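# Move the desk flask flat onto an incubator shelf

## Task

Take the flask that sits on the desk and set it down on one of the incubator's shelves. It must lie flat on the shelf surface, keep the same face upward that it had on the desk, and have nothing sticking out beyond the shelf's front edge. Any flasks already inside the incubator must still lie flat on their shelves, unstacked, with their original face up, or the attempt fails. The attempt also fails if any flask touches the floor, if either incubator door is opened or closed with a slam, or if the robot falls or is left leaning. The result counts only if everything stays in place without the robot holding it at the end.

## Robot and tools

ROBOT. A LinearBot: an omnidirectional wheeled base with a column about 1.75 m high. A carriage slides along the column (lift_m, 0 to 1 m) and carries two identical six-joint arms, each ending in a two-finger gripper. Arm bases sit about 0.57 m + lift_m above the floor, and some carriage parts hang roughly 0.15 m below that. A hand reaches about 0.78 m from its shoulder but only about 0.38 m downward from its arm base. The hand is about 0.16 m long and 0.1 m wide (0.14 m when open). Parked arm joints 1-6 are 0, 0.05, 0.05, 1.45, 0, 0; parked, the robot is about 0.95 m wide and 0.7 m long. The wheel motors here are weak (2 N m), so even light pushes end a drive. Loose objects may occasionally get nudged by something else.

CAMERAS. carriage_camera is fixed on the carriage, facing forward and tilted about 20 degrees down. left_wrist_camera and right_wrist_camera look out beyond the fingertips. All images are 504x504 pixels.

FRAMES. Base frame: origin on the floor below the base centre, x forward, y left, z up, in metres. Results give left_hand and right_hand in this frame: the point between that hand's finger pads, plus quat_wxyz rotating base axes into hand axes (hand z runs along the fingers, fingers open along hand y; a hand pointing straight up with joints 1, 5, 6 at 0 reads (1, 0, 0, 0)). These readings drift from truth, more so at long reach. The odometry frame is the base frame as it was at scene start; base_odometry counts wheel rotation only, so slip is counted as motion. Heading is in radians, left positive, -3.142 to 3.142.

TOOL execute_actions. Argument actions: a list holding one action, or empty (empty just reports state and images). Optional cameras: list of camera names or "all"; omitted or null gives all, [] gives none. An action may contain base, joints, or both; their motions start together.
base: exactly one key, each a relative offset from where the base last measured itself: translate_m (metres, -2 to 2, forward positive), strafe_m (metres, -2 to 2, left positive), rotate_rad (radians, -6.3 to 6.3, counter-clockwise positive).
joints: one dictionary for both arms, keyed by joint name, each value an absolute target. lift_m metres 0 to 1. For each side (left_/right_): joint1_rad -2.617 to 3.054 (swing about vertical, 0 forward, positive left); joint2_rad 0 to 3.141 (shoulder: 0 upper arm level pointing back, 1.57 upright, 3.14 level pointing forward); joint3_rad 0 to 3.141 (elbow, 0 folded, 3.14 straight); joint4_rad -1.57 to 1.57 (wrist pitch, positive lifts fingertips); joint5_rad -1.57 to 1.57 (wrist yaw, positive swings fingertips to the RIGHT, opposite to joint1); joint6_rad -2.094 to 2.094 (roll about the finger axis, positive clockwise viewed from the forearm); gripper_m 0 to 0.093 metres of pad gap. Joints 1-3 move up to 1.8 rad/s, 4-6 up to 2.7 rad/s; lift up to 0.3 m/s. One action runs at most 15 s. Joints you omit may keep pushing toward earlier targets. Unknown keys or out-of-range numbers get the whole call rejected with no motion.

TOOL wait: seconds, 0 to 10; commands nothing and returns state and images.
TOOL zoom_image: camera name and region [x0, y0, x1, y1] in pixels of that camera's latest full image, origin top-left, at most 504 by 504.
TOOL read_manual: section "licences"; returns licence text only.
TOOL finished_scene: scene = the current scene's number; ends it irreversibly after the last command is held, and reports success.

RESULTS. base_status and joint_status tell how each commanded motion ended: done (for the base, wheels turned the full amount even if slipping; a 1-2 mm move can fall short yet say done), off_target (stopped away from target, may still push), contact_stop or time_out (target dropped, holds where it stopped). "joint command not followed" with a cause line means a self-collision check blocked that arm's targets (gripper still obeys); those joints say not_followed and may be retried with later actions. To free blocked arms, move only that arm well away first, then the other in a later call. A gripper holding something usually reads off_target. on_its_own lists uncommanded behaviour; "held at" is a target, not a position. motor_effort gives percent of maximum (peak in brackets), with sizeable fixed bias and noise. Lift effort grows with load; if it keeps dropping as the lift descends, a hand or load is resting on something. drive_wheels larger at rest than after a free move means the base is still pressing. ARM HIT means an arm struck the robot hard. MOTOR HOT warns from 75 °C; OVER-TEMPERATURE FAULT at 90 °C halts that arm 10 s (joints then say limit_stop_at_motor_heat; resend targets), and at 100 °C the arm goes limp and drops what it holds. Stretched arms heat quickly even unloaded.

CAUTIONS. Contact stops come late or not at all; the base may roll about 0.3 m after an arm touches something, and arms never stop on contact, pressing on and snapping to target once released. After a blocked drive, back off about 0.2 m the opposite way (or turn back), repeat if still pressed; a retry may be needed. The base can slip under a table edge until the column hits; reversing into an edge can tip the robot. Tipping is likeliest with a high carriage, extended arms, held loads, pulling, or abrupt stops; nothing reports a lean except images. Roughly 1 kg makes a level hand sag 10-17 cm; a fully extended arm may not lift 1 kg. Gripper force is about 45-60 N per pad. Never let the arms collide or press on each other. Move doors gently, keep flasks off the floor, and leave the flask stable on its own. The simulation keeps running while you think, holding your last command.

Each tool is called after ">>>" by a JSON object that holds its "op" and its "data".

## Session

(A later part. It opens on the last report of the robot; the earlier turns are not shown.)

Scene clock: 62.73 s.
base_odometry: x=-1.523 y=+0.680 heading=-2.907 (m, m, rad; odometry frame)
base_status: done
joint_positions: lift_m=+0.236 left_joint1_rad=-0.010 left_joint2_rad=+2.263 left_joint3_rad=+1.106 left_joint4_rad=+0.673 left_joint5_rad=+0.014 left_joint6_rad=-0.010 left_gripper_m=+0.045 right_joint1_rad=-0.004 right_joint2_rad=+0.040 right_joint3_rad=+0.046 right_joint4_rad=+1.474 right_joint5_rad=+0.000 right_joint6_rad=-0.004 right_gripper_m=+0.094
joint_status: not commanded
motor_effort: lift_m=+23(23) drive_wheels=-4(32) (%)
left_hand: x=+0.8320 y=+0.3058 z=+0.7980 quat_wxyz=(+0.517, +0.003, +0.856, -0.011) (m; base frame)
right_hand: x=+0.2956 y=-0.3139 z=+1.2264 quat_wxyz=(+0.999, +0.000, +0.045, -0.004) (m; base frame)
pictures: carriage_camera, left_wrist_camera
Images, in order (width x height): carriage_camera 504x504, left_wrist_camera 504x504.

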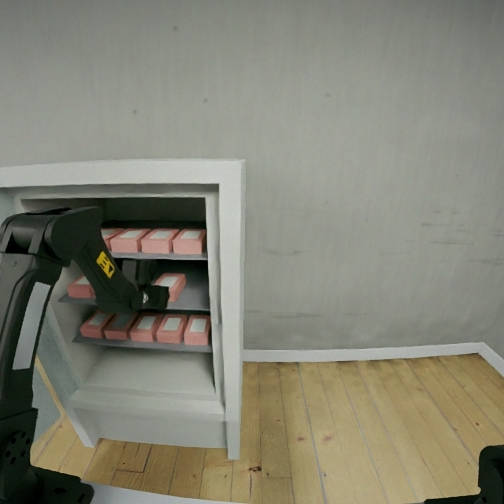

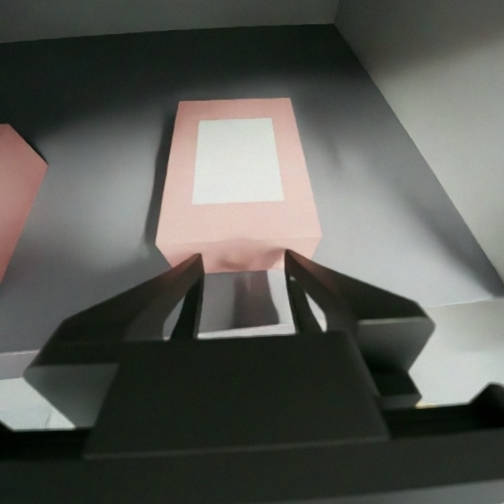

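The flask is now well behind the front edge. I'll back away and check it.

>>> {"op": "execute_actions", "data": {"actions": [{"base": {"translate_m": -0.12}}], "cameras": ["carriage_camera", "left_wrist_camera"]}}

Scene clock: 64.57 s.
base_odometry: x=-1.406 y=+0.708 heading=-2.907 (m, m, rad; odometry frame)
base_status: done
joint_positions: lift_m=+0.236 left_joint1_rad=-0.010 left_joint2_rad=+2.263 left_joint3_rad=+1.106 left_joint4_rad=+0.675 left_joint5_rad=+0.014 left_joint6_rad=-0.010 left_gripper_m=+0.045 right_joint1_rad=-0.004 right_joint2_rad=+0.040 right_joint3_rad=+0.046 right_joint4_rad=+1.472 right_joint5_rad=+0.000 right_joint6_rad=-0.004 right_gripper_m=+0.094
joint_status: not commanded
motor_effort: lift_m=+23(23) drive_wheels=-6(27) (%)
left_hand: x=+0.8322 y=+0.3058 z=+0.7984 quat_wxyz=(+0.518, +0.003, +0.856, -0.011) (m; base frame)
right_hand: x=+0.2960 y=-0.3139 z=+1.2264 quat_wxyz=(+0.999, +0.000, +0.046, -0.004) (m; base frame)
pictures: carriage_camera, left_wrist_camera
Images, in order (width x height): carriage_camera 504x504, left_wrist_camera 504x504.

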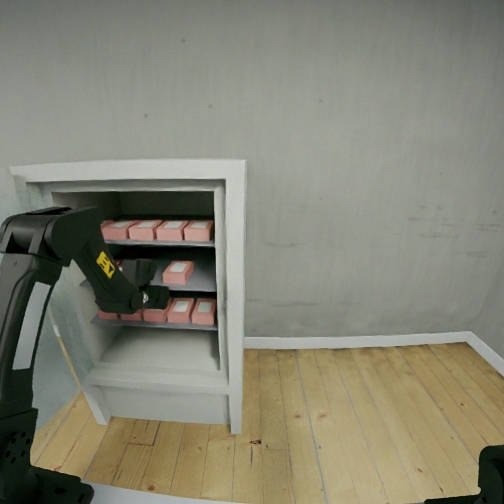

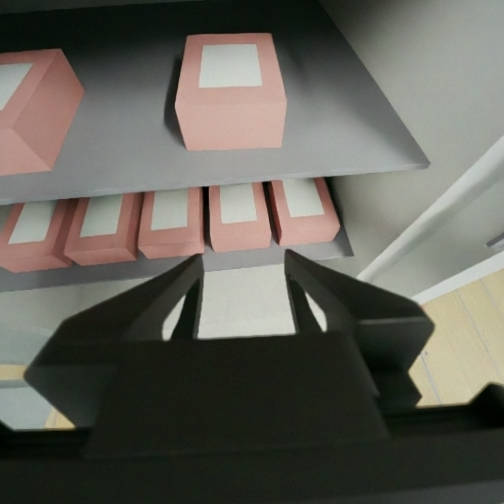

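The flask is flat on the middle shelf with the label up, fully behind the edge, and the robot is no longer touching it.

>>> {"op": "finished_scene", "data": {"scene": 2}}

The scene is finished: the task was done.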